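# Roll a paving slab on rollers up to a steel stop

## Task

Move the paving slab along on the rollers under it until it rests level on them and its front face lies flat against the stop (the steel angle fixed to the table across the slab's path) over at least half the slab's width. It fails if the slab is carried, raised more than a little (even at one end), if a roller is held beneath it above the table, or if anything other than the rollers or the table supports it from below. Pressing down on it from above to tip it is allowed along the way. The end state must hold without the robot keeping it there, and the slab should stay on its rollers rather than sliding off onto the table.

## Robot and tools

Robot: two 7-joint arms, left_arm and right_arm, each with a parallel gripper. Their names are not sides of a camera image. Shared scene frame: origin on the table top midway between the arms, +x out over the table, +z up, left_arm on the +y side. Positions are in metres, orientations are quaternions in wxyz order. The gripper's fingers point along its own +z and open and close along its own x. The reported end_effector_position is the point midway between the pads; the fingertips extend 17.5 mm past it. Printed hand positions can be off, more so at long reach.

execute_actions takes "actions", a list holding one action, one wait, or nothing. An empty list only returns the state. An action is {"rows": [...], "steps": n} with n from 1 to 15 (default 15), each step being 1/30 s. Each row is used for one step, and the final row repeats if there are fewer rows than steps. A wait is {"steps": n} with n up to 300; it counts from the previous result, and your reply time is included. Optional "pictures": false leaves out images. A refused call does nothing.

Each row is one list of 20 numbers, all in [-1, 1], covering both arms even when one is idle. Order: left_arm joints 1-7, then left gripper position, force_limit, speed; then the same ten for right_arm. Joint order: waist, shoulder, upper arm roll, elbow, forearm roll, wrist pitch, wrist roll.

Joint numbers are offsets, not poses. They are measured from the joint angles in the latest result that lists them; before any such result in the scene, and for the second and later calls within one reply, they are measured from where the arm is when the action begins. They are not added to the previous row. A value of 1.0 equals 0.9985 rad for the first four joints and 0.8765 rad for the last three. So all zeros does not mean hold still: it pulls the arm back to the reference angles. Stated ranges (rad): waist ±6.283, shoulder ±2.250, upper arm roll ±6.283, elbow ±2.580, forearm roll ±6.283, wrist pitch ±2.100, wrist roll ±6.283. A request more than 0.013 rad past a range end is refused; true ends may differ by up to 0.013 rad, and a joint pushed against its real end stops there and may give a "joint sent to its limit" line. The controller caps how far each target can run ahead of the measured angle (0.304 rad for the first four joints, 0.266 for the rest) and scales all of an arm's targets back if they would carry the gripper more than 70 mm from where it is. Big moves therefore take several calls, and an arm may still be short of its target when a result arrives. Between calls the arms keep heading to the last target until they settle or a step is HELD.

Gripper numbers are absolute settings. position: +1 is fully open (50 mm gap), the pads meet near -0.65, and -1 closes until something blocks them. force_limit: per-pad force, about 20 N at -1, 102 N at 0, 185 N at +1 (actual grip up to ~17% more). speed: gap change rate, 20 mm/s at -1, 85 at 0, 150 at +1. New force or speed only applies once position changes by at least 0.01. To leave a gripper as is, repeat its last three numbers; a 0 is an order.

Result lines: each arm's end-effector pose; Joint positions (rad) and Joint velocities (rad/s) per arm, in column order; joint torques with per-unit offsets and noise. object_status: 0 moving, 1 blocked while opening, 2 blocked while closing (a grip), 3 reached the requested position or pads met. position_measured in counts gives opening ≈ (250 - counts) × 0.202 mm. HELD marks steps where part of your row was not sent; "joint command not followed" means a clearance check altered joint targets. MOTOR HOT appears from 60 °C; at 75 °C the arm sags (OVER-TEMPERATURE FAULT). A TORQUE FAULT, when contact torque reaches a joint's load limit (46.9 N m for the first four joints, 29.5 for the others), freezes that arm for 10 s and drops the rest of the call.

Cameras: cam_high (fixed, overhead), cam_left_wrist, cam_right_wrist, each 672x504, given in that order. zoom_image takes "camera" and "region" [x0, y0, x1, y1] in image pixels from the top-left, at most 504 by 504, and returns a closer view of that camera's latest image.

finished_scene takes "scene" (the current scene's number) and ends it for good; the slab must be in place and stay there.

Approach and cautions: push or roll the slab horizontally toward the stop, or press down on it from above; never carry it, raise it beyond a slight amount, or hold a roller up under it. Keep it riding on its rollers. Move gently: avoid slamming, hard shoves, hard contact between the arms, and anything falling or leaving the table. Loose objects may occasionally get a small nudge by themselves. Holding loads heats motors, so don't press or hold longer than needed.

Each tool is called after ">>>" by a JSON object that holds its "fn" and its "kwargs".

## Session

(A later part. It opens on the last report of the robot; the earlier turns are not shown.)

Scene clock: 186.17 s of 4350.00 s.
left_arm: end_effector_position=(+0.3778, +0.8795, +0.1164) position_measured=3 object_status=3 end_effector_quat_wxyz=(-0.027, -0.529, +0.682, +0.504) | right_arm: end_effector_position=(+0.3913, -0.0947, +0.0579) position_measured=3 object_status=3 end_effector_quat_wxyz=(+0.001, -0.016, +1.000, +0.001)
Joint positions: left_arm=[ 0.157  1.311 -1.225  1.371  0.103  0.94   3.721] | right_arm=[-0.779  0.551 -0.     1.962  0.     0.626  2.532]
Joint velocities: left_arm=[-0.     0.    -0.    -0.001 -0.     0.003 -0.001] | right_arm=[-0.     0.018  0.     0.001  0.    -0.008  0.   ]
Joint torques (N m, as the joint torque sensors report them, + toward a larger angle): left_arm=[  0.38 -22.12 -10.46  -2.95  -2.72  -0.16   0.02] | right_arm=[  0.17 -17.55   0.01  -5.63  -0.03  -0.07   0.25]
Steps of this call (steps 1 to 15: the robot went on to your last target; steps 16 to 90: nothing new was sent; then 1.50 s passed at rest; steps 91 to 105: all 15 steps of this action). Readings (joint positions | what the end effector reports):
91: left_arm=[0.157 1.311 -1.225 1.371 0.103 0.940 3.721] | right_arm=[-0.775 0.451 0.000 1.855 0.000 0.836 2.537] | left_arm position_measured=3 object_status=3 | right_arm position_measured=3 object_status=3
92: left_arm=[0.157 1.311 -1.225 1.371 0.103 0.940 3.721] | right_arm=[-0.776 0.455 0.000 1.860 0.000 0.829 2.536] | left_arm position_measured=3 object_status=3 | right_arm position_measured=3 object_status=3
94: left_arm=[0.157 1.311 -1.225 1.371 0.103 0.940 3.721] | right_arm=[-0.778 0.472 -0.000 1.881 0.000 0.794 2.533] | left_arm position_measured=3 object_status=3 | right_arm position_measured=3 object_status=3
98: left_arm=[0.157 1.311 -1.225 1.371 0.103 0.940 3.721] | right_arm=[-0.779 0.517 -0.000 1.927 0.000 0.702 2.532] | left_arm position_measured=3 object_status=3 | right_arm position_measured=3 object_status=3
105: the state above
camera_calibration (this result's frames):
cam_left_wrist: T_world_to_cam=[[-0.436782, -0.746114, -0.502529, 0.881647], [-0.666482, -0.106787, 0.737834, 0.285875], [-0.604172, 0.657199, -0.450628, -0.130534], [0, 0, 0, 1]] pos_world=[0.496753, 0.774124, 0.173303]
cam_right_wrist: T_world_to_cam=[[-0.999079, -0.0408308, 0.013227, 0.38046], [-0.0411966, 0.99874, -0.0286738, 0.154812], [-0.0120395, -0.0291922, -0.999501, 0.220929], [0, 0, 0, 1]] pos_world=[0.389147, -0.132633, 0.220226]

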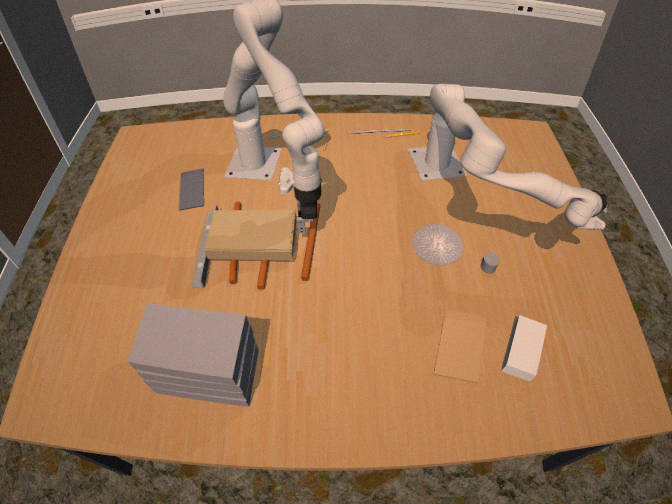

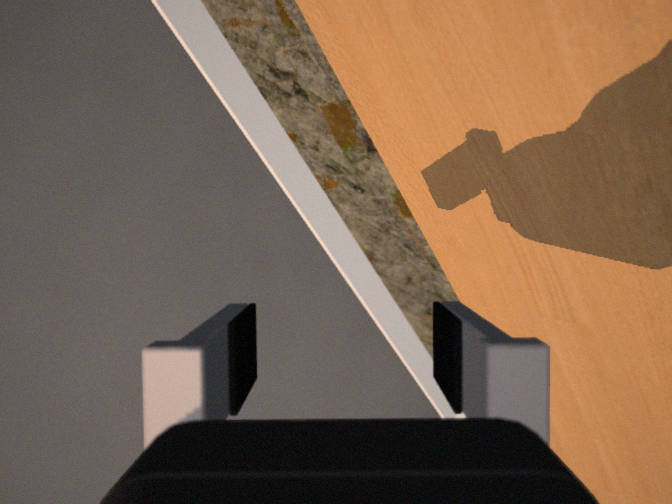

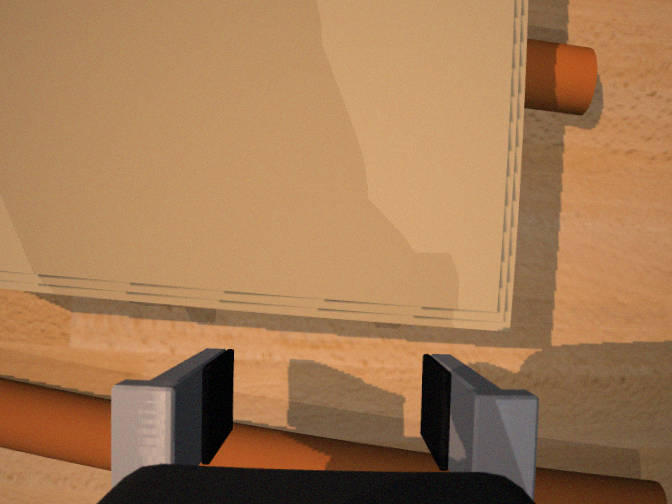

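>>> {"fn": "execute_actions", "kwargs": {"actions": [{"rows":[[0,0,0,0,0,0,0,1,0,0,0.004,0.002,0,0.003,0,-0.002,0.004,1,0.2,1],[0,0,0,0,0,0,0,1,0,0,0.008,0.001,0,0.006,0,-0.004,0.009,1,0.2,1],[0,0,0,0,0,0,0,1,0,0,0.012,-0.001,0,0.009,0,-0.006,0.013,1,0.2,1],[0,0,0,0,0,0,0,1,0,0,0.016,-0.002,0,0.012,0,-0.008,0.018,1,0.2,1],[0,0,0,0,0,0,0,1,0,0,0.02,-0.004,0,0.015,0,-0.01,0.022,1,0.2,1],[0,0,0,0,0,0,0,1,0,0,0.024,-0.005,0,0.018,0,-0.012,0.027,1,0.2,1],[0,0,0,0,0,0,0,1,0,0,0.027,-0.006,0,0.021,0,-0.013,0.031,1,0.2,1],[0,0,0,0,0,0,0,1,0,0,0.03,-0.008,0,0.024,0,-0.015,0.035,1,0.2,1],[0,0,0,0,0,0,0,1,0,0,0.033,-0.009,0,0.027,0,-0.017,0.038,1,0.2,1],[0,0,0,0,0,0,0,1,0,0,0.036,-0.01,0,0.03,0,-0.018,0.042,1,0.2,1],[0,0,0,0,0,0,0,1,0,0,0.039,-0.012,0,0.032,0,-0.02,0.045,1,0.2,1],[0,0,0,0,0,0,0,1,0,0,0.042,-0.013,0,0.035,0,-0.022,0.049,1,0.2,1],[0,0,0,0,0,0,0,1,0,0,0.045,-0.014,0,0.037,0,-0.023,0.052,1,0.2,1],[0,0,0,0,0,0,0,1,0,0,0.048,-0.015,0,0.04,0,-0.025,0.056,1,0.2,1],[0,0,0,0,0,0,0,1,0,0,0.052,-0.017,0,0.043,0,-0.027,0.06,1,0.2,1]],"steps":15}]}}

>>> {"fn": "execute_actions", "kwargs": {"actions": [{"steps":8}]}}

Scene clock: 190.57 s of 4350.00 s.
left_arm: end_effector_position=(+0.3778, +0.8795, +0.1164) position_measured=3 object_status=3 end_effector_quat_wxyz=(-0.027, -0.529, +0.682, +0.504) | right_arm: end_effector_position=(+0.3896, -0.1056, +0.0574) position_measured=3 object_status=3 end_effector_quat_wxyz=(+0.001, -0.021, +1.000, +0.008)
Joint positions: left_arm=[ 0.157  1.311 -1.225  1.371  0.103  0.94   3.721] | right_arm=[-0.741  0.537 -0.013  1.995 -0.01   0.6    2.578]
Joint velocities: left_arm=[ 0.    -0.    -0.    -0.    -0.    -0.001  0.001] | right_arm=[ 0.072 -0.046 -0.044  0.076 -0.034 -0.05   0.089]
Joint torques (N m, as the joint torque sensors report them, + toward a larger angle): left_arm=[ -0.12 -22.07 -10.4   -2.74  -2.4   -0.31   0.2 ] | right_arm=[  8.81 -16.94  11.11  -0.94   4.99   2.65   0.87]
Steps of this call (steps 1 to 15: the robot went on to your last target; steps 16 to 90: nothing new was sent; then 0.90 s passed at rest; steps 91 to 105: all 15 steps of this action). Readings (joint positions | what the end effector reports):
91: left_arm=[0.157 1.311 -1.225 1.371 0.103 0.940 3.721] | right_arm=[-0.778 0.554 -0.000 1.962 0.000 0.625 2.533] | left_arm position_measured=3 object_status=3 | right_arm position_measured=3 object_status=3
92: left_arm=[0.157 1.311 -1.225 1.371 0.103 0.940 3.721] | right_arm=[-0.775 0.553 -0.001 1.964 0.000 0.624 2.535] | left_arm position_measured=3 object_status=3 | right_arm position_measured=3 object_status=3
94: left_arm=[0.157 1.311 -1.225 1.371 0.103 0.940 3.721] | right_arm=[-0.768 0.551 -0.000 1.969 0.000 0.622 2.541] | left_arm position_measured=3 object_status=3 | right_arm position_measured=3 object_status=3
98: left_arm=[0.157 1.311 -1.225 1.371 0.103 0.940 3.721] | right_arm=[-0.756 0.546 -0.003 1.979 -0.003 0.613 2.556] | left_arm position_measured=3 object_status=3 | right_arm position_measured=3 object_status=3
105: the state above
camera_calibration (this result's frames):
cam_left_wrist: T_world_to_cam=[[-0.436785, -0.74611, -0.502532, 0.881648], [-0.666483, -0.106786, 0.737832, 0.285876], [-0.604168, 0.657203, -0.450628, -0.130538], [0, 0, 0, 1]] pos_world=[0.496755, 0.774124, 0.173304]
cam_right_wrist: T_world_to_cam=[[-0.998629, -0.0507966, 0.0126669, 0.377094], [-0.0509761, 0.998598, -0.0142714, 0.168591], [-0.0119242, -0.0148975, -0.999818, 0.22157], [0, 0, 0, 1]] pos_world=[0.387814, -0.145899, 0.219159]

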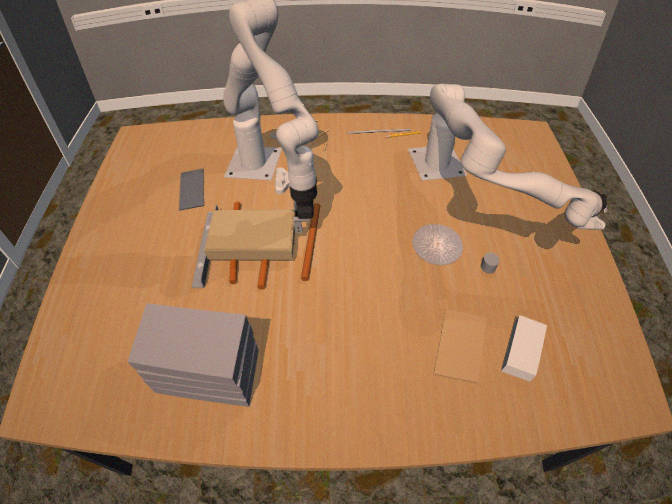

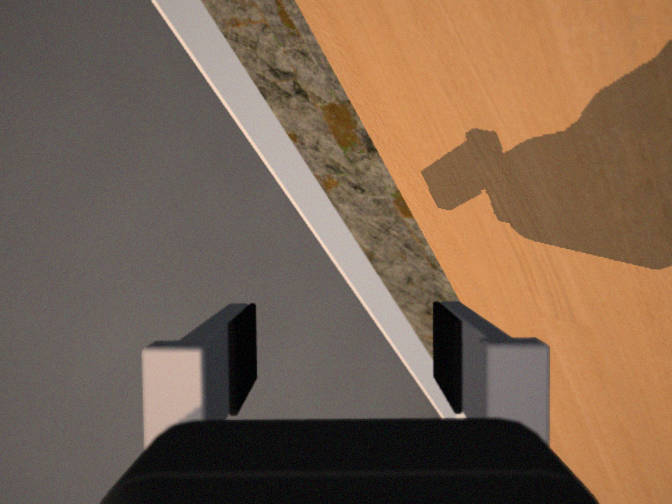

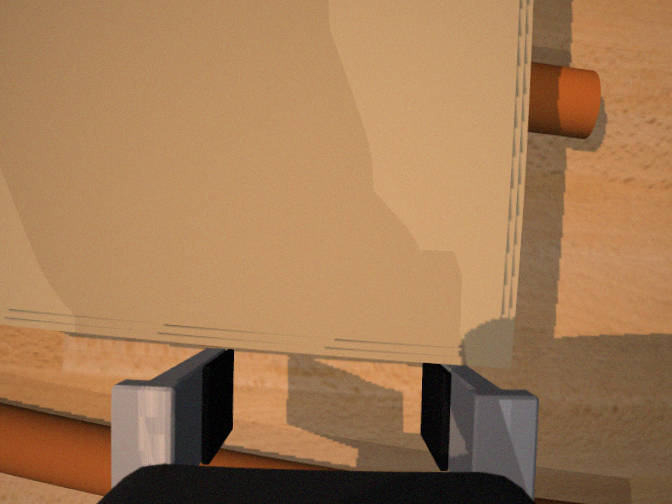

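Scene clock: 190.83 s of 4350.00 s.
left_arm: end_effector_position=(+0.3778, +0.8795, +0.1164) position_measured=3 object_status=3 end_effector_quat_wxyz=(-0.027, -0.529, +0.682, +0.504) | right_arm: end_effector_position=(+0.3882, -0.1064, +0.0575) position_measured=3 object_status=3 end_effector_quat_wxyz=(+0.001, -0.023, +1.000, +0.008)
Joint positions: left_arm=[ 0.157  1.311 -1.225  1.371  0.103  0.94   3.721] | right_arm=[-0.739  0.534 -0.014  2.    -0.01   0.598  2.583]
Joint velocities: left_arm=[-0.     0.    -0.    -0.001 -0.     0.001  0.   ] | right_arm=[ 0.001 -0.    -0.001  0.001 -0.    -0.    -0.   ]
Joint torques (N m, as the joint torque sensors report them, + toward a larger angle): left_arm=[  0.29 -21.86 -10.32  -2.7   -2.64  -0.28  -0.06] | right_arm=[  8.71 -17.22  10.57  -1.8    5.11   2.44   1.22]
Steps of this call (steps 1 to 8: the robot went on to your last target). Readings (joint positions | what the end effector reports):
1: left_arm=[0.157 1.311 -1.225 1.371 0.103 0.940 3.721] | right_arm=[-0.739 0.535 -0.014 1.997 -0.011 0.598 2.580] | left_arm position_measured=3 object_status=3 | right_arm position_measured=3 object_status=3
2: left_arm=[0.157 1.311 -1.225 1.371 0.103 0.940 3.721] | right_arm=[-0.739 0.535 -0.014 1.998 -0.011 0.598 2.582] | left_arm position_measured=3 object_status=3 | right_arm position_measured=3 object_status=3
4: left_arm=[0.157 1.311 -1.225 1.371 0.103 0.940 3.721] | right_arm=[-0.739 0.534 -0.014 1.999 -0.010 0.598 2.583] | left_arm position_measured=3 object_status=3 | right_arm position_measured=3 object_status=3
8: the state above
camera_calibration (this result's frames):
cam_left_wrist: T_world_to_cam=[[-0.436785, -0.74611, -0.502532, 0.881648], [-0.666484, -0.106786, 0.737832, 0.285876], [-0.604168, 0.657203, -0.450628, -0.130538], [0, 0, 0, 1]] pos_world=[0.496755, 0.774124, 0.173304]
cam_right_wrist: T_world_to_cam=[[-0.998413, -0.0546492, 0.0136023, 0.375163], [-0.0548294, 0.998408, -0.0132517, 0.170801], [-0.0128565, -0.0139764, -0.99982, 0.222069], [0, 0, 0, 1]] pos_world=[0.386788, -0.146923, 0.219189]

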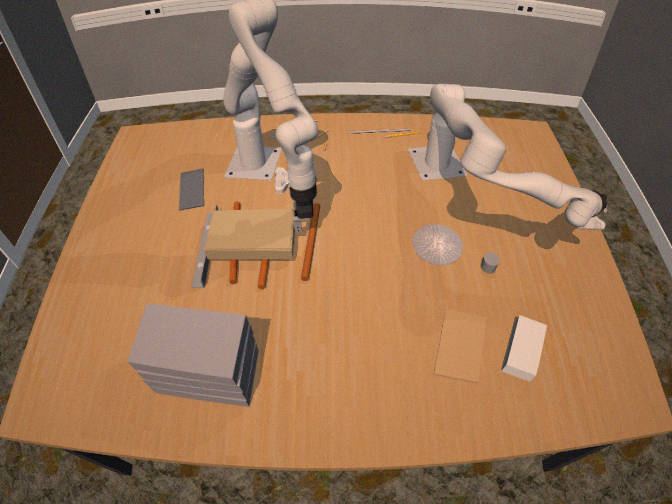

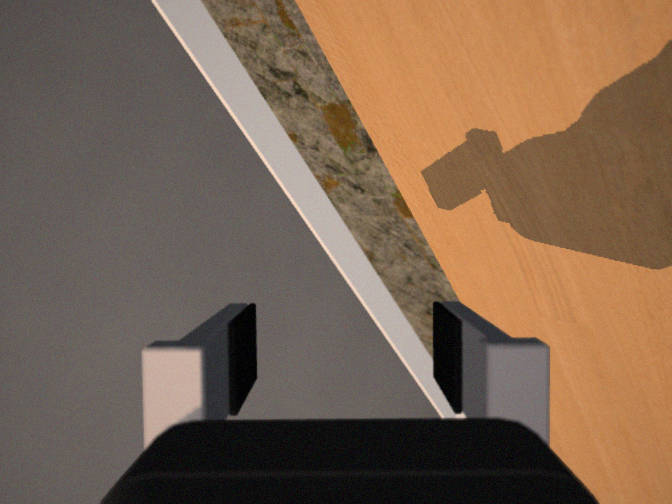

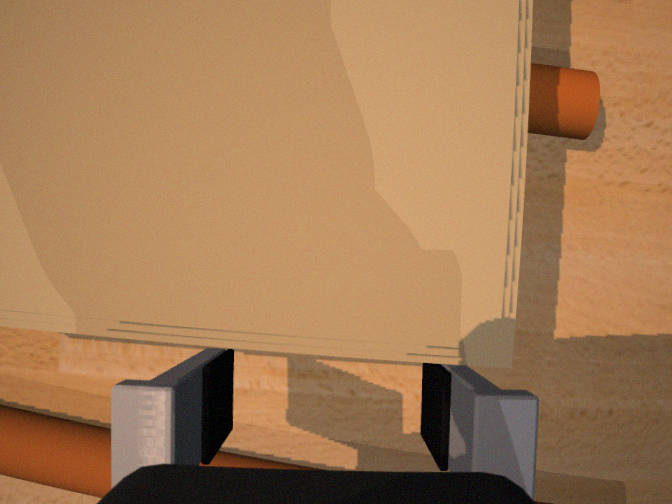

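>>> {"fn": "execute_actions", "kwargs": {"actions": [{"rows":[[0,0,0,0,0,0,0,1,0,0,0.010,-0.001,0.014,0.007,0.011,0.004,0,1,0.2,1],[0,0,0,0,0,0,0,1,0,0,0.009,-0.002,0.014,0.01,0.011,0.002,-0.001,1,0.2,1],[0,0,0,0,0,0,0,1,0,0,0.008,-0.003,0.014,0.012,0.011,0.001,-0.003,1,0.2,1],[0,0,0,0,0,0,0,1,0,0,0.007,-0.004,0.014,0.015,0.011,-0.001,-0.004,1,0.2,1],[0,0,0,0,0,0,0,1,0,0,0.005,-0.005,0.014,0.017,0.011,-0.002,-0.006,1,0.2,1],[0,0,0,0,0,0,0,1,0,0,0.004,-0.006,0.014,0.02,0.011,-0.004,-0.007,1,0.2,1],[0,0,0,0,0,0,0,1,0,0,0.003,-0.007,0.014,0.022,0.011,-0.005,-0.009,1,0.2,1],[0,0,0,0,0,0,0,1,0,0,0.002,-0.009,0.014,0.024,0.011,-0.007,-0.01,1,0.2,1],[0,0,0,0,0,0,0,1,0,0,0,-0.01,0.014,0.027,0.011,-0.008,-0.012,1,0.2,1],[0,0,0,0,0,0,0,1,0,0,-0.001,-0.011,0.014,0.029,0.011,-0.01,-0.013,1,0.2,1],[0,0,0,0,0,0,0,1,0,0,-0.002,-0.012,0.014,0.032,0.011,-0.011,-0.015,1,0.2,1],[0,0,0,0,0,0,0,1,0,0,-0.003,-0.013,0.014,0.034,0.011,-0.013,-0.016,1,0.2,1],[0,0,0,0,0,0,0,1,0,0,-0.005,-0.014,0.014,0.036,0.011,-0.014,-0.018,1,0.2,1],[0,0,0,0,0,0,0,1,0,0,-0.006,-0.015,0.014,0.039,0.011,-0.016,-0.019,1,0.2,1],[0,0,0,0,0,0,0,1,0,0,-0.007,-0.016,0.014,0.041,0.011,-0.0175,-0.02,1,0.2,1]],"steps":15}]}}

>>> {"fn": "execute_actions", "kwargs": {"actions": [{"steps":8}]}}

Scene clock: 197.43 s of 4350.00 s.
left_arm: end_effector_position=(+0.3778, +0.8795, +0.1164) position_measured=3 object_status=3 end_effector_quat_wxyz=(-0.027, -0.529, +0.682, +0.504) | right_arm: end_effector_position=(+0.3848, -0.1078, +0.0592) position_measured=3 object_status=3 end_effector_quat_wxyz=(+0.008, -0.020, +1.000, +0.010)
Joint positions: left_arm=[ 0.157  1.311 -1.225  1.371  0.103  0.94   3.721] | right_arm=[-0.751  0.518 -0.008  2.025 -0.006  0.574  2.566]
Joint velocities: left_arm=[-0.    -0.     0.     0.001 -0.    -0.001 -0.   ] | right_arm=[-0.025 -0.042  0.007  0.058  0.005 -0.047 -0.03 ]
Joint torques (N m, as the joint torque sensors report them, + toward a larger angle): left_arm=[  0.07 -22.34 -10.18  -3.2   -2.56  -0.29   0.32] | right_arm=[  4.76 -14.85   5.24   3.44   2.34   5.18   0.61]
Steps of this call (steps 1 to 15: the robot went on to your last target; steps 16 to 90: nothing new was sent; then 3.10 s passed at rest; steps 91 to 105: all 15 steps of this action). Readings (joint positions | what the end effector reports):
91: left_arm=[0.157 1.311 -1.225 1.371 0.103 0.940 3.721] | right_arm=[-0.739 0.534 -0.014 2.000 -0.011 0.597 2.582] | left_arm position_measured=3 object_status=3 | right_arm position_measured=3 object_status=3
92: left_arm=[0.157 1.311 -1.225 1.371 0.103 0.940 3.721] | right_arm=[-0.740 0.533 -0.014 2.001 -0.010 0.596 2.582] | left_arm position_measured=3 object_status=3 | right_arm position_measured=3 object_status=3
94: left_arm=[0.157 1.311 -1.225 1.371 0.103 0.940 3.721] | right_arm=[-0.741 0.531 -0.013 2.005 -0.010 0.594 2.579] | left_arm position_measured=3 object_status=3 | right_arm position_measured=3 object_status=3
98: left_arm=[0.157 1.311 -1.225 1.371 0.103 0.940 3.721] | right_arm=[-0.744 0.527 -0.011 2.013 -0.008 0.586 2.575] | left_arm position_measured=3 object_status=3 | right_arm position_measured=3 object_status=3
105: the state above
camera_calibration (this result's frames):
cam_left_wrist: T_world_to_cam=[[-0.436788, -0.746107, -0.502535, 0.881649], [-0.666485, -0.106785, 0.737831, 0.285876], [-0.604163, 0.657208, -0.450627, -0.130543], [0, 0, 0, 1]] pos_world=[0.496757, 0.774125, 0.173305]
cam_right_wrist: T_world_to_cam=[[-0.998841, -0.0481032, -0.00147735, 0.37343], [-0.0480843, 0.998784, -0.0109168, 0.16931], [0.00200068, -0.0108331, -0.999939, 0.218346], [0, 0, 0, 1]] pos_world=[0.380701, -0.148776, 0.220733]

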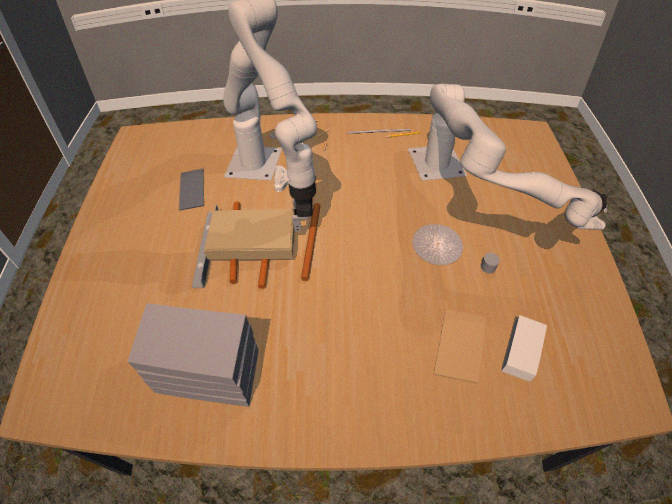

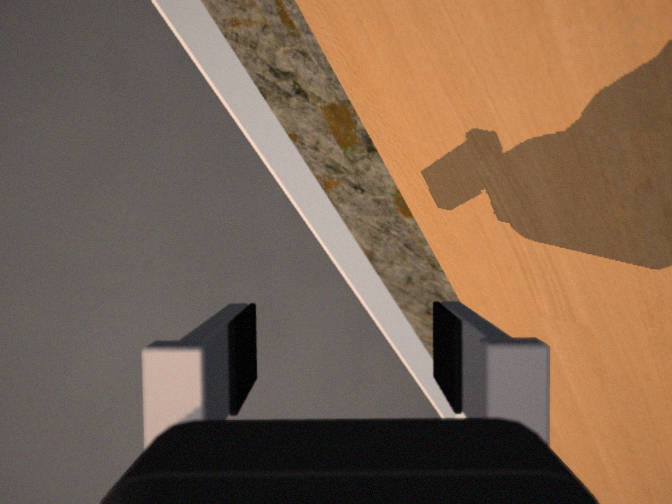

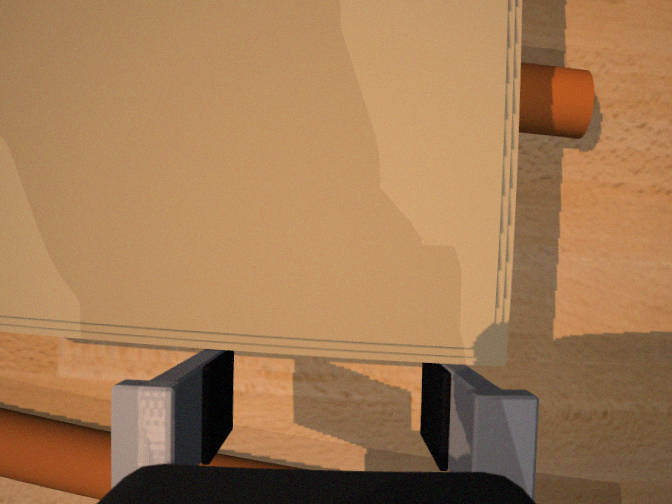

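Scene clock: 197.70 s of 4350.00 s.
left_arm: end_effector_position=(+0.3778, +0.8795, +0.1164) position_measured=3 object_status=3 end_effector_quat_wxyz=(-0.027, -0.529, +0.682, +0.504) | right_arm: end_effector_position=(+0.3843, -0.1078, +0.0596) position_measured=3 object_status=3 end_effector_quat_wxyz=(+0.009, -0.019, +1.000, +0.010)
Joint positions: left_arm=[ 0.157  1.311 -1.225  1.371  0.103  0.94   3.721] | right_arm=[-0.752  0.516 -0.008  2.028 -0.006  0.572  2.565]
Joint velocities: left_arm=[-0.    -0.    -0.     0.    -0.    -0.001  0.   ] | right_arm=[-0.001 -0.001  0.     0.001 -0.     0.    -0.   ]
Joint torques (N m, as the joint torque sensors report them, + toward a larger angle): left_arm=[  0.2  -22.11 -10.36  -3.03  -2.42   0.06   0.13] | right_arm=[  4.45 -14.76   5.31   3.21   2.24   5.2    0.66]
Steps of this call (steps 1 to 8: the robot went on to your last target). Readings (joint positions | what the end effector reports):
1: left_arm=[0.157 1.311 -1.225 1.371 0.103 0.940 3.721] | right_arm=[-0.751 0.517 -0.008 2.027 -0.006 0.572 2.565] | left_arm position_measured=3 object_status=3 | right_arm position_measured=3 object_status=3
2: left_arm=[0.157 1.311 -1.225 1.371 0.103 0.940 3.721] | right_arm=[-0.751 0.517 -0.008 2.027 -0.006 0.572 2.565] | left_arm position_measured=3 object_status=3 | right_arm position_measured=3 object_status=3
4: left_arm=[0.157 1.311 -1.225 1.371 0.103 0.940 3.721] | right_arm=[-0.752 0.516 -0.008 2.028 -0.006 0.572 2.565] | left_arm position_measured=3 object_status=3 | right_arm position_measured=3 object_status=3
8: the state above
camera_calibration (this result's frames):
cam_left_wrist: T_world_to_cam=[[-0.436788, -0.746107, -0.502535, 0.881649], [-0.666485, -0.106785, 0.737831, 0.285876], [-0.604163, 0.657208, -0.450627, -0.130543], [0, 0, 0, 1]] pos_world=[0.496757, 0.774125, 0.173305]
cam_right_wrist: T_world_to_cam=[[-0.998873, -0.0473819, -0.00291344, 0.373067], [-0.0473502, 0.998827, -0.0101152, 0.169001], [0.0033893, -0.00996581, -0.999945, 0.218283], [0, 0, 0, 1]] pos_world=[0.379909, -0.14895, 0.221067]

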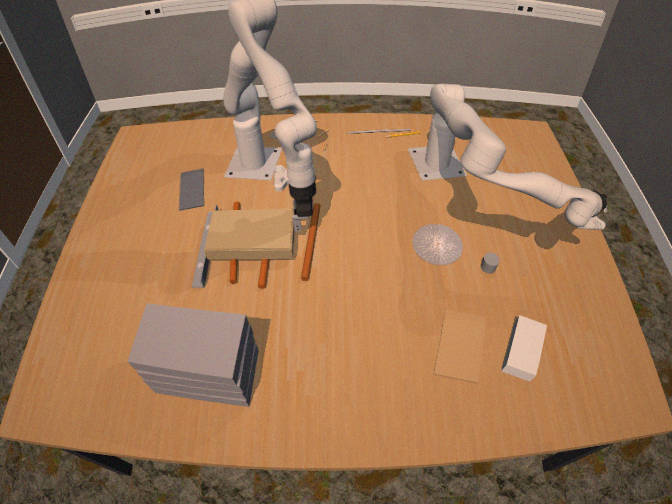

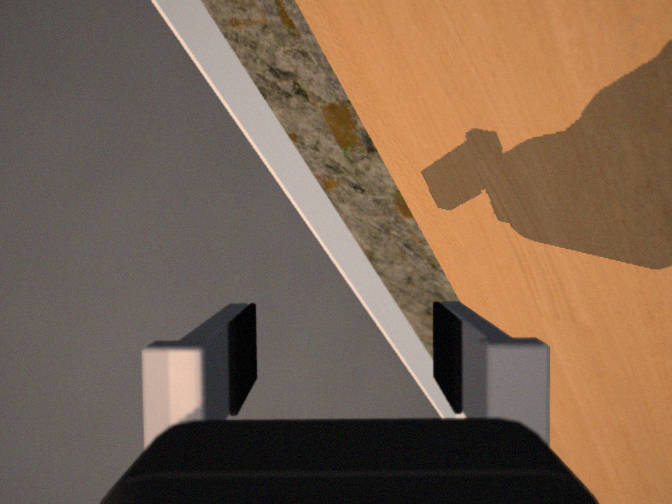

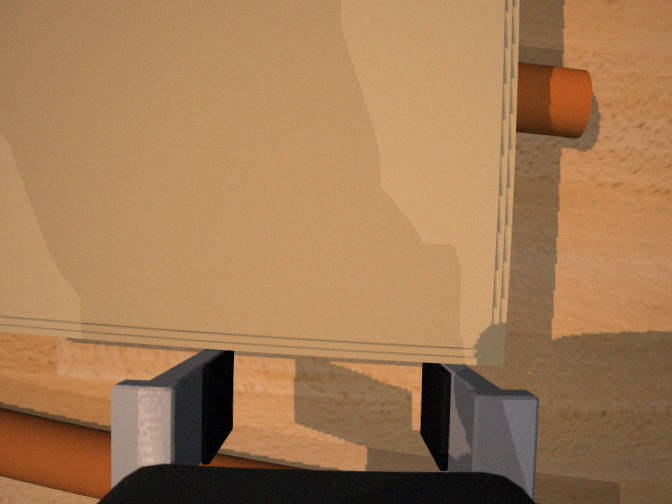

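>>> {"fn": "execute_actions", "kwargs": {"actions": [{"rows":[[0,0,0,0,0,0,0,1,0,0,0.005,0.001,0.008,0.016,0.007,0.01,-0.001,1,0.2,1],[0,0,0,0,0,0,0,1,0,0,0.004,-0.001,0.008,0.019,0.007,0.008,-0.002,1,0.2,1],[0,0,0,0,0,0,0,1,0,0,0.003,-0.002,0.008,0.023,0.007,0.006,-0.003,1,0.2,1],[0,0,0,0,0,0,0,1,0,0,0.002,-0.004,0.008,0.026,0.007,0.004,-0.004,1,0.2,1],[0,0,0,0,0,0,0,1,0,0,0.001,-0.005,0.008,0.029,0.007,0.002,-0.005,1,0.2,1],[0,0,0,0,0,0,0,1,0,0,0,-0.007,0.008,0.032,0.007,0,-0.006,1,0.2,1],[0,0,0,0,0,0,0,1,0,0,-0.001,-0.008,0.008,0.035,0.007,-0.002,-0.007,1,0.2,1],[0,0,0,0,0,0,0,1,0,0,-0.002,-0.01,0.008,0.039,0.007,-0.004,-0.008,1,0.2,1],[0,0,0,0,0,0,0,1,0,0,-0.003,-0.011,0.008,0.042,0.007,-0.006,-0.009,1,0.2,1],[0,0,0,0,0,0,0,1,0,0,-0.004,-0.013,0.008,0.045,0.007,-0.008,-0.01,1,0.2,1],[0,0,0,0,0,0,0,1,0,0,-0.005,-0.014,0.008,0.048,0.007,-0.01,-0.011,1,0.2,1],[0,0,0,0,0,0,0,1,0,0,-0.006,-0.016,0.008,0.051,0.007,-0.012,-0.012,1,0.2,1],[0,0,0,0,0,0,0,1,0,0,-0.007,-0.017,0.008,0.055,0.007,-0.014,-0.013,1,0.2,1],[0,0,0,0,0,0,0,1,0,0,-0.008,-0.019,0.008,0.058,0.007,-0.016,-0.015,1,0.2,1],[0,0,0,0,0,0,0,1,0,0,-0.009,-0.02,0.008,0.061,0.007,-0.018,-0.016,1,0.2,1]],"steps":15}]}}

>>> {"fn": "execute_actions", "kwargs": {"actions": [{"steps":8}]}}

Scene clock: 208.07 s of 4350.00 s.
left_arm: end_effector_position=(+0.3778, +0.8795, +0.1164) position_measured=3 object_status=3 end_effector_quat_wxyz=(-0.027, -0.529, +0.682, +0.504) | right_arm: end_effector_position=(+0.3728, -0.1081, +0.0609) position_measured=3 object_status=3 end_effector_quat_wxyz=(+0.012, -0.021, +1.000, +0.013)
Joint positions: left_arm=[ 0.157  1.311 -1.225  1.371  0.103  0.94   3.721] | right_arm=[-0.767  0.494 -0.009  2.068 -0.006  0.545  2.551]
Joint velocities: left_arm=[-0.     0.    -0.001  0.    -0.     0.001  0.001] | right_arm=[-0.038 -0.037 -0.011  0.095 -0.01  -0.055 -0.039]
Joint torques (N m, as the joint torque sensors report them, + toward a larger angle): left_arm=[  0.16 -21.91 -10.42  -2.91  -2.78  -0.39   0.36] | right_arm=[  6.31 -12.94   7.17   6.4    3.15   6.64   0.49]
Steps of this call (steps 1 to 15: the robot went on to your last target; steps 16 to 90: nothing new was sent; then 6.87 s passed at rest; steps 91 to 105: all 15 steps of this action). Readings (joint positions | what the end effector reports):
91: left_arm=[0.157 1.311 -1.225 1.371 0.103 0.940 3.721] | right_arm=[-0.752 0.515 -0.007 2.029 -0.005 0.571 2.564] | left_arm position_measured=3 object_status=3 | right_arm position_measured=3 object_status=3
92: left_arm=[0.157 1.311 -1.225 1.371 0.103 0.940 3.721] | right_arm=[-0.753 0.514 -0.007 2.030 -0.005 0.570 2.564] | left_arm position_measured=3 object_status=3 | right_arm position_measured=3 object_status=3
94: left_arm=[0.157 1.311 -1.225 1.371 0.103 0.940 3.721] | right_arm=[-0.755 0.511 -0.007 2.035 -0.004 0.566 2.562] | left_arm position_measured=3 object_status=3 | right_arm position_measured=3 object_status=3
98: left_arm=[0.157 1.311 -1.225 1.371 0.103 0.940 3.721] | right_arm=[-0.759 0.504 -0.007 2.046 -0.004 0.558 2.558] | left_arm position_measured=3 object_status=3 | right_arm position_measured=3 object_status=3
105: the state above
camera_calibration (this result's frames):
cam_left_wrist: T_world_to_cam=[[-0.43679, -0.746103, -0.502538, 0.88165], [-0.666487, -0.106783, 0.737829, 0.285877], [-0.604159, 0.657212, -0.450626, -0.130547], [0, 0, 0, 1]] pos_world=[0.496759, 0.774125, 0.173306]
cam_right_wrist: T_world_to_cam=[[-0.998694, -0.0502172, -0.00944175, 0.361579], [-0.0501764, 0.99873, -0.00451458, 0.169471], [0.00965647, -0.00403493, -0.999945, 0.218012], [0, 0, 0, 1]] pos_world=[0.367505, -0.150218, 0.222179]

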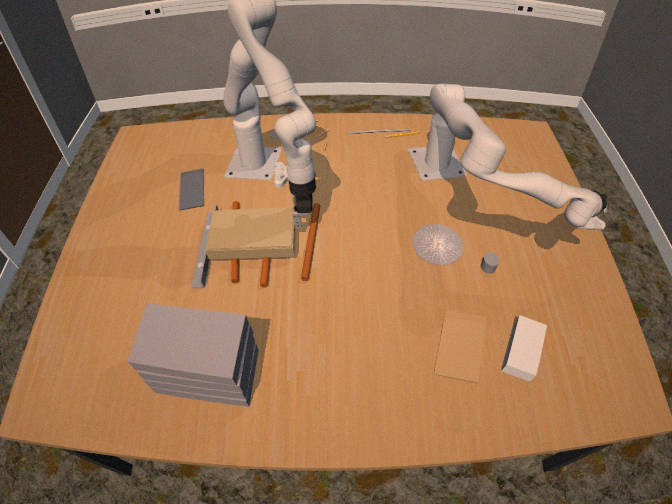

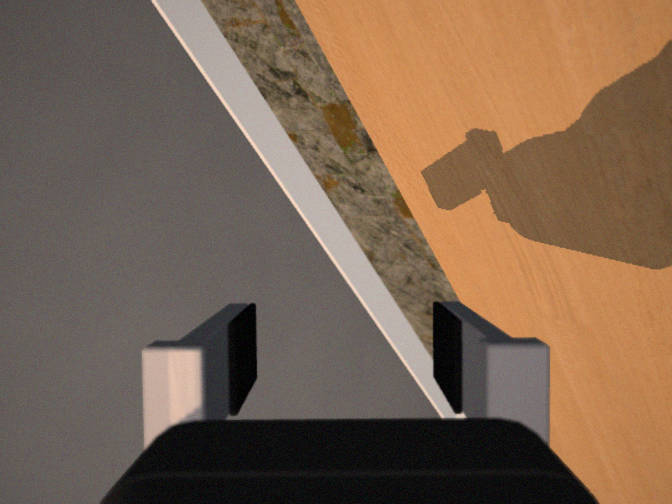

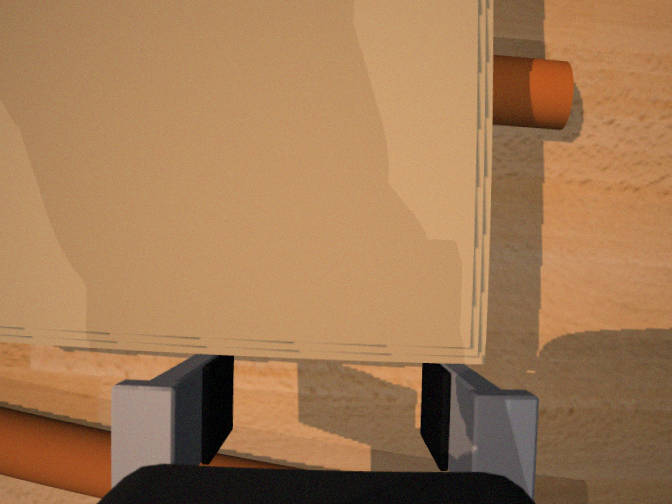

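Scene clock: 208.33 s of 4350.00 s.
left_arm: end_effector_position=(+0.3778, +0.8795, +0.1164) position_measured=3 object_status=3 end_effector_quat_wxyz=(-0.027, -0.529, +0.682, +0.504) | right_arm: end_effector_position=(+0.3713, -0.1081, +0.0610) position_measured=3 object_status=3 end_effector_quat_wxyz=(+0.012, -0.021, +1.000, +0.013)
Joint positions: left_arm=[ 0.157  1.311 -1.225  1.371  0.103  0.94   3.721] | right_arm=[-0.769  0.491 -0.009  2.072 -0.006  0.542  2.55 ]
Joint velocities: left_arm=[-0.     0.    -0.     0.     0.    -0.002 -0.   ] | right_arm=[-0.001 -0.     0.001  0.     0.001 -0.001  0.   ]
Joint torques (N m, as the joint torque sensors report them, + toward a larger angle): left_arm=[  0.11 -22.1  -10.43  -2.82  -2.62  -0.44   0.39] | right_arm=[  5.92 -12.59   7.36   6.6    3.02   6.86   0.42]
Steps of this call (steps 1 to 8: the robot went on to your last target). Readings (joint positions | what the end effector reports):
1: left_arm=[0.157 1.311 -1.225 1.371 0.103 0.940 3.721] | right_arm=[-0.768 0.493 -0.010 2.071 -0.006 0.544 2.550] | left_arm position_measured=3 object_status=3 | right_arm position_measured=3 object_status=3
2: left_arm=[0.157 1.311 -1.225 1.371 0.103 0.940 3.721] | right_arm=[-0.768 0.492 -0.010 2.072 -0.006 0.543 2.550] | left_arm position_measured=3 object_status=3 | right_arm position_measured=3 object_status=3
4: left_arm=[0.157 1.311 -1.225 1.371 0.103 0.940 3.721] | right_arm=[-0.768 0.492 -0.010 2.072 -0.006 0.543 2.550] | left_arm position_measured=3 object_status=3 | right_arm position_measured=3 object_status=3
8: the state above
camera_calibration (this result's frames):
cam_left_wrist: T_world_to_cam=[[-0.436791, -0.746103, -0.502537, 0.88165], [-0.666487, -0.106783, 0.737829, 0.285877], [-0.604159, 0.657212, -0.450627, -0.130547], [0, 0, 0, 1]] pos_world=[0.496759, 0.774125, 0.173306]
cam_right_wrist: T_world_to_cam=[[-0.998665, -0.0506964, -0.00995432, 0.360106], [-0.0506584, 0.998708, -0.00403002, 0.16953], [0.0101458, -0.00352037, -0.999942, 0.217923], [0, 0, 0, 1]] pos_world=[0.366002, -0.150287, 0.222178]

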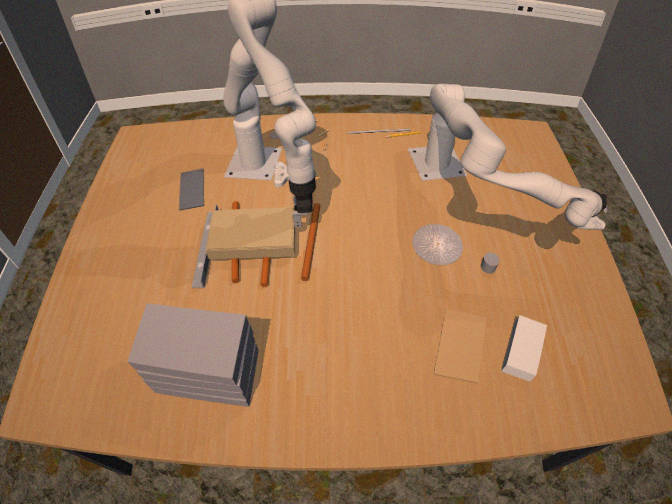

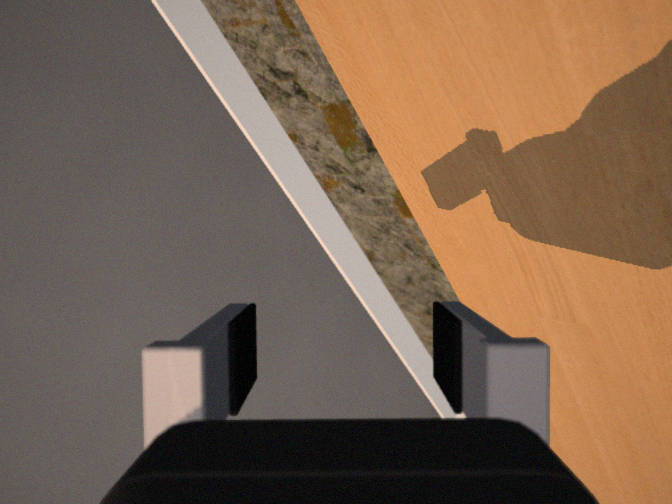

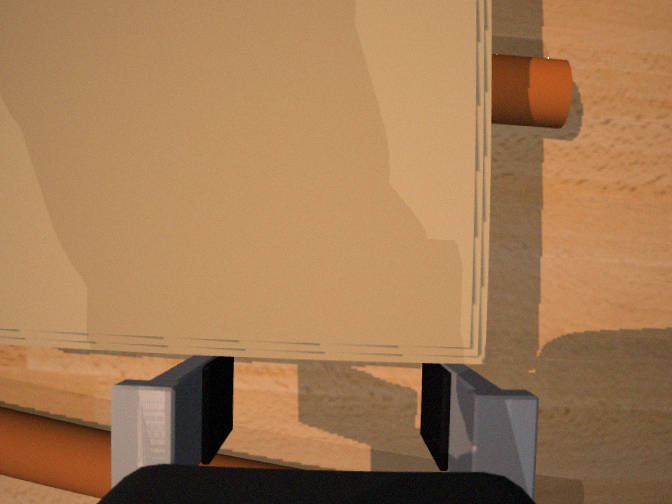

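>>> {"fn": "zoom_image", "kwargs": {"camera": "cam_high", "region": [170, 190, 320, 300]}}

Region (170, 190, 320, 300) of cam_high's 672x504 image, scaled by 3.360, with more detail than that image has; it fills the top 370 rows of this view, and the rest is white.

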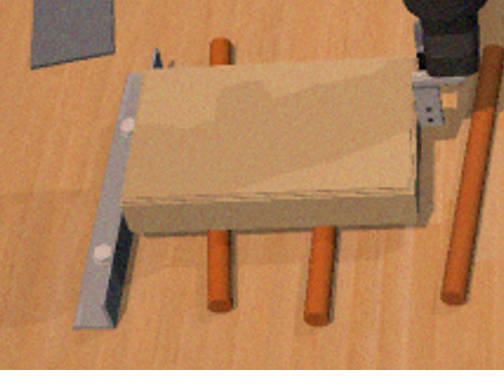

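>>> {"fn": "execute_actions", "kwargs": {"actions": [{"rows":[[0,0,0,0,0,0,0,1,0,0,0.007,0.004,0.009,0.019,0.007,0.015,0,1,0.2,1],[0,0,0,0,0,0,0,1,0,0,0.006,0.003,0.009,0.021,0.007,0.014,-0.001,1,0.2,1],[0,0,0,0,0,0,0,1,0,0,0.005,0.002,0.009,0.023,0.007,0.012,-0.002,1,0.2,1],[0,0,0,0,0,0,0,1,0,0,0.004,0.001,0.009,0.025,0.007,0.011,-0.003,1,0.2,1],[0,0,0,0,0,0,0,1,0,0,0.003,0,0.009,0.027,0.007,0.01,-0.004,1,0.2,1],[0,0,0,0,0,0,0,1,0,0,0.002,-0.001,0.009,0.03,0.007,0.009,-0.005,1,0.2,1],[0,0,0,0,0,0,0,1,0,0,0.001,-0.002,0.009,0.032,0.007,0.008,-0.006,1,0.2,1],[0,0,0,0,0,0,0,1,0,0,0,-0.003,0.009,0.034,0.007,0.006,-0.007,1,0.2,1],[0,0,0,0,0,0,0,1,0,0,0,-0.003,0.009,0.036,0.007,0.005,-0.008,1,0.2,1],[0,0,0,0,0,0,0,1,0,0,-0.001,-0.004,0.009,0.038,0.007,0.004,-0.009,1,0.2,1]],"steps":15}]}}

Scene clock: 214.43 s of 4350.00 s.
left_arm: end_effector_position=(+0.3778, +0.8795, +0.1164) position_measured=3 object_status=3 end_effector_quat_wxyz=(-0.027, -0.529, +0.682, +0.504) | right_arm: end_effector_position=(+0.3652, -0.1082, +0.0613) position_measured=3 object_status=3 end_effector_quat_wxyz=(+0.013, -0.024, +1.000, +0.014)
Joint positions: left_arm=[ 0.157  1.311 -1.225  1.371  0.103  0.94   3.721] | right_arm=[-0.778  0.482 -0.01   2.091 -0.004  0.531  2.543]
Joint velocities: left_arm=[ 0.     0.    -0.    -0.001 -0.     0.001 -0.001] | right_arm=[-0.002 -0.002  0.001  0.002 -0.    -0.    -0.001]
Joint torques (N m, as the joint torque sensors report them, + toward a larger angle): left_arm=[  0.29 -21.8  -10.26  -3.26  -2.69  -0.15   0.17] | right_arm=[  6.88 -10.69   7.24   8.98   1.7    7.49  -0.39]
Steps of this call (steps 1 to 15: the robot went on to your last target; steps 16 to 90: nothing new was sent; then 2.60 s passed at rest; steps 91 to 105: all 15 steps of this action). Readings (joint positions | what the end effector reports):
91: left_arm=[0.157 1.311 -1.225 1.371 0.103 0.940 3.721] | right_arm=[-0.769 0.491 -0.009 2.073 -0.006 0.542 2.549] | left_arm position_measured=3 object_status=3 | right_arm position_measured=3 object_status=3
92: left_arm=[0.157 1.311 -1.225 1.371 0.103 0.940 3.721] | right_arm=[-0.770 0.491 -0.009 2.074 -0.006 0.542 2.549] | left_arm position_measured=3 object_status=3 | right_arm position_measured=3 object_status=3
94: left_arm=[0.157 1.311 -1.225 1.371 0.103 0.940 3.721] | right_arm=[-0.772 0.489 -0.010 2.078 -0.005 0.540 2.548] | left_arm position_measured=3 object_status=3 | right_arm position_measured=3 object_status=3
98: left_arm=[0.157 1.311 -1.225 1.371 0.103 0.940 3.721] | right_arm=[-0.776 0.485 -0.010 2.085 -0.004 0.535 2.546] | left_arm position_measured=3 object_status=3 | right_arm position_measured=3 object_status=3
105: the state above
camera_calibration (this result's frames):
cam_left_wrist: T_world_to_cam=[[-0.436794, -0.7461, -0.50254, 0.88165], [-0.666489, -0.106782, 0.737828, 0.285878], [-0.604155, 0.657216, -0.450626, -0.130551], [0, 0, 0, 1]] pos_world=[0.49676, 0.774126, 0.173306]
cam_right_wrist: T_world_to_cam=[[-0.998355, -0.0560258, -0.0121726, 0.353493], [-0.0559912, 0.998426, -0.00316137, 0.171136], [0.0123305, -0.00247461, -0.999921, 0.217624], [0, 0, 0, 1]] pos_world=[0.35981, -0.150524, 0.222451]

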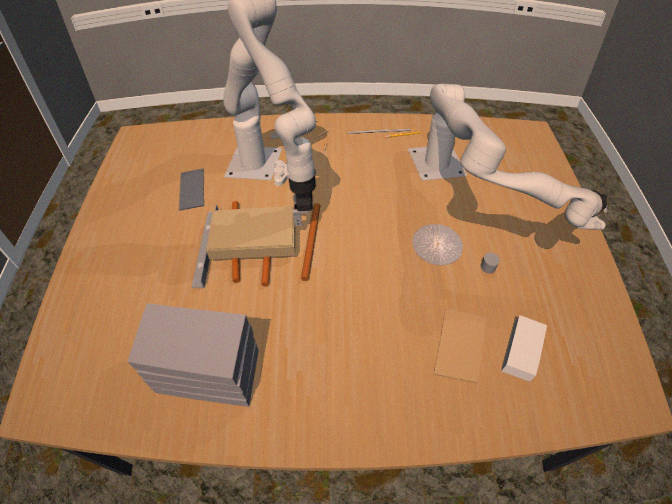

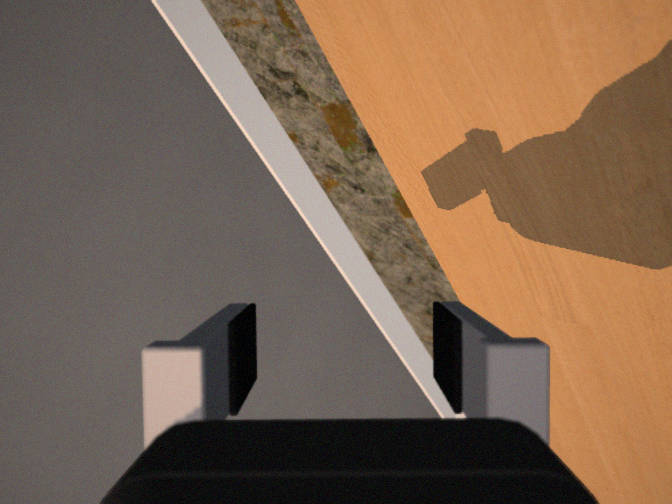

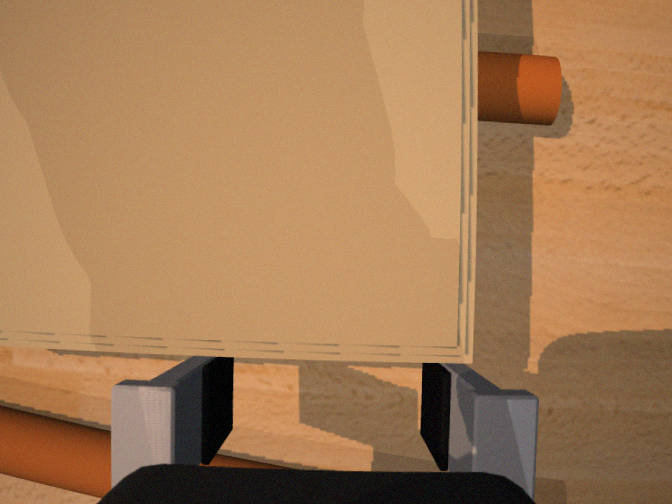

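>>> {"fn": "execute_actions", "kwargs": {"actions": [{"rows":[[0,0,0,0,0,0,0,1,0,0,-0.008,0.005,0.01,0.02,0.006,0.02,-0.018,1,0.2,1],[0,0,0,0,0,0,0,1,0,0,-0.016,0.014,0.01,0,0.005,0.032,-0.027,1,0.2,1],[0,0,0,0,0,0,0,1,0,0,-0.024,0.023,0.01,-0.02,0.005,0.043,-0.036,1,0.2,1],[0,0,0,0,0,0,0,1,0,0,-0.032,0.032,0.01,-0.04,0.005,0.055,-0.046,1,0.2,1],[0,0,0,0,0,0,0,1,0,0,-0.039,0.041,0.01,-0.0615,0.005,0.066,-0.055,1,0.2,1],[0,0,0,0,0,0,0,1,0,0,-0.039,0.041,0.01,-0.0615,0.005,0.066,-0.055,1,0.2,1],[0,0,0,0,0,0,0,1,0,0,-0.039,0.041,0.01,-0.0615,0.005,0.066,-0.055,1,0.2,1],[0,0,0,0,0,0,0,1,0,0,-0.039,0.041,0.01,-0.0615,0.005,0.066,-0.055,1,0.2,1],[0,0,0,0,0,0,0,1,0,0,-0.039,0.011,0.01,-0.079,0.005,0.12,-0.055,1,0.2,1],[0,0,0,0,0,0,0,1,0,0,-0.039,-0.019,0.01,-0.096,0.005,0.173,-0.055,1,0.2,1],[0,0,0,0,0,0,0,1,0,0,-0.039,-0.048,0.01,-0.114,0.005,0.227,-0.055,1,0.2,1],[0,0,0,0,0,0,0,1,0,0,-0.039,-0.078,0.01,-0.131,0.005,0.28,-0.055,1,0.2,1],[0,0,0,0,0,0,0,1,0,0,-0.039,-0.107,0.01,-0.1486,0.005,0.334,-0.055,1,0.2,1]],"steps":15}], "pictures": false}}

>>> {"fn": "execute_actions", "kwargs": {"actions": [{"steps":8}], "pictures": false}}

Scene clock: 220.27 s of 4350.00 s.
left_arm: end_effector_position=(+0.3778, +0.8795, +0.1164) position_measured=3 object_status=3 end_effector_quat_wxyz=(-0.027, -0.529, +0.682, +0.504) | right_arm: end_effector_position=(+0.3680, -0.0935, +0.1066) position_measured=3 object_status=3 end_effector_quat_wxyz=(+0.001, -0.016, +1.000, +0.001)
Joint positions: left_arm=[ 0.157  1.311 -1.225  1.371  0.103  0.94   3.721] | right_arm=[-0.817  0.424 -0.001  1.97   0.     0.745  2.495]
Joint velocities: left_arm=[ 0.    -0.     0.     0.     0.001 -0.001  0.   ] | right_arm=[-0.002 -0.613  0.002 -0.36   0.001  0.976 -0.   ]
Joint torques (N m, as the joint torque sensors report them, + toward a larger angle): left_arm=[ -0.26 -22.   -10.35  -2.81  -2.53  -0.35   0.09] | right_arm=[  0.07 -11.83   0.12  -5.34   0.27   0.18  -0.03]
Steps of this call (steps 1 to 15: the robot went on to your last target; steps 16 to 90: nothing new was sent; then 2.33 s passed at rest; steps 91 to 105: all 15 steps of this action). Readings (joint positions | what the end effector reports):
91: left_arm=[0.157 1.311 -1.225 1.371 0.103 0.940 3.721] | right_arm=[-0.780 0.482 -0.010 2.092 -0.004 0.531 2.542] | left_arm position_measured=3 object_status=3 | right_arm position_measured=3 object_status=3
92: left_arm=[0.157 1.311 -1.225 1.371 0.103 0.940 3.721] | right_arm=[-0.787 0.482 -0.008 2.092 -0.003 0.534 2.537] | left_arm position_measured=3 object_status=3 | right_arm position_measured=3 object_status=3
94: left_arm=[0.157 1.311 -1.225 1.371 0.103 0.940 3.721] | right_arm=[-0.798 0.490 -0.006 2.087 -0.001 0.549 2.523] | left_arm position_measured=3 object_status=3 | right_arm position_measured=3 object_status=3
98: left_arm=[0.157 1.311 -1.225 1.371 0.103 0.940 3.721] | right_arm=[-0.815 0.517 -0.001 2.040 0.000 0.583 2.498] | left_arm position_measured=3 object_status=3 | right_arm position_measured=3 object_status=3
105: the state above

Scene clock: 220.53 s of 4350.00 s.
left_arm: end_effector_position=(+0.3778, +0.8795, +0.1164) position_measured=3 object_status=3 end_effector_quat_wxyz=(-0.027, -0.529, +0.682, +0.504) | right_arm: end_effector_position=(+0.3657, -0.0954, +0.1308) position_measured=3 object_status=3 end_effector_quat_wxyz=(-0.001, -0.016, +1.000, -0.001)
Joint positions: left_arm=[ 0.157  1.311 -1.225  1.371  0.103  0.94   3.721] | right_arm=[-0.817  0.378 -0.     1.943  0.001  0.823  2.495]
Joint velocities: left_arm=[-0. -0. -0. -0. -0.  0. -0.] | right_arm=[-0.001 -0.023  0.    -0.001 -0.     0.001 -0.   ]
Joint torques (N m, as the joint torque sensors report them, + toward a larger angle): left_arm=[  0.17 -22.34 -10.5   -3.07  -2.64  -0.29   0.21] | right_arm=[ -0.27 -15.42  -0.09  -7.42  -0.12   0.04   0.23]
Steps of this call (steps 1 to 8: the robot went on to your last target). Readings (joint positions | what the end effector reports):
1: left_arm=[0.157 1.311 -1.225 1.371 0.103 0.940 3.721] | right_arm=[-0.817 0.406 -0.000 1.960 0.001 0.775 2.495] | left_arm position_measured=3 object_status=3 | right_arm position_measured=3 object_status=3
2: left_arm=[0.157 1.311 -1.225 1.371 0.103 0.940 3.721] | right_arm=[-0.817 0.393 -0.000 1.951 0.001 0.797 2.495] | left_arm position_measured=3 object_status=3 | right_arm position_measured=3 object_status=3
4: left_arm=[0.157 1.311 -1.225 1.371 0.103 0.940 3.721] | right_arm=[-0.817 0.381 -0.000 1.943 0.001 0.821 2.495] | left_arm position_measured=3 object_status=3 | right_arm position_measured=3 object_status=3
8: the state above


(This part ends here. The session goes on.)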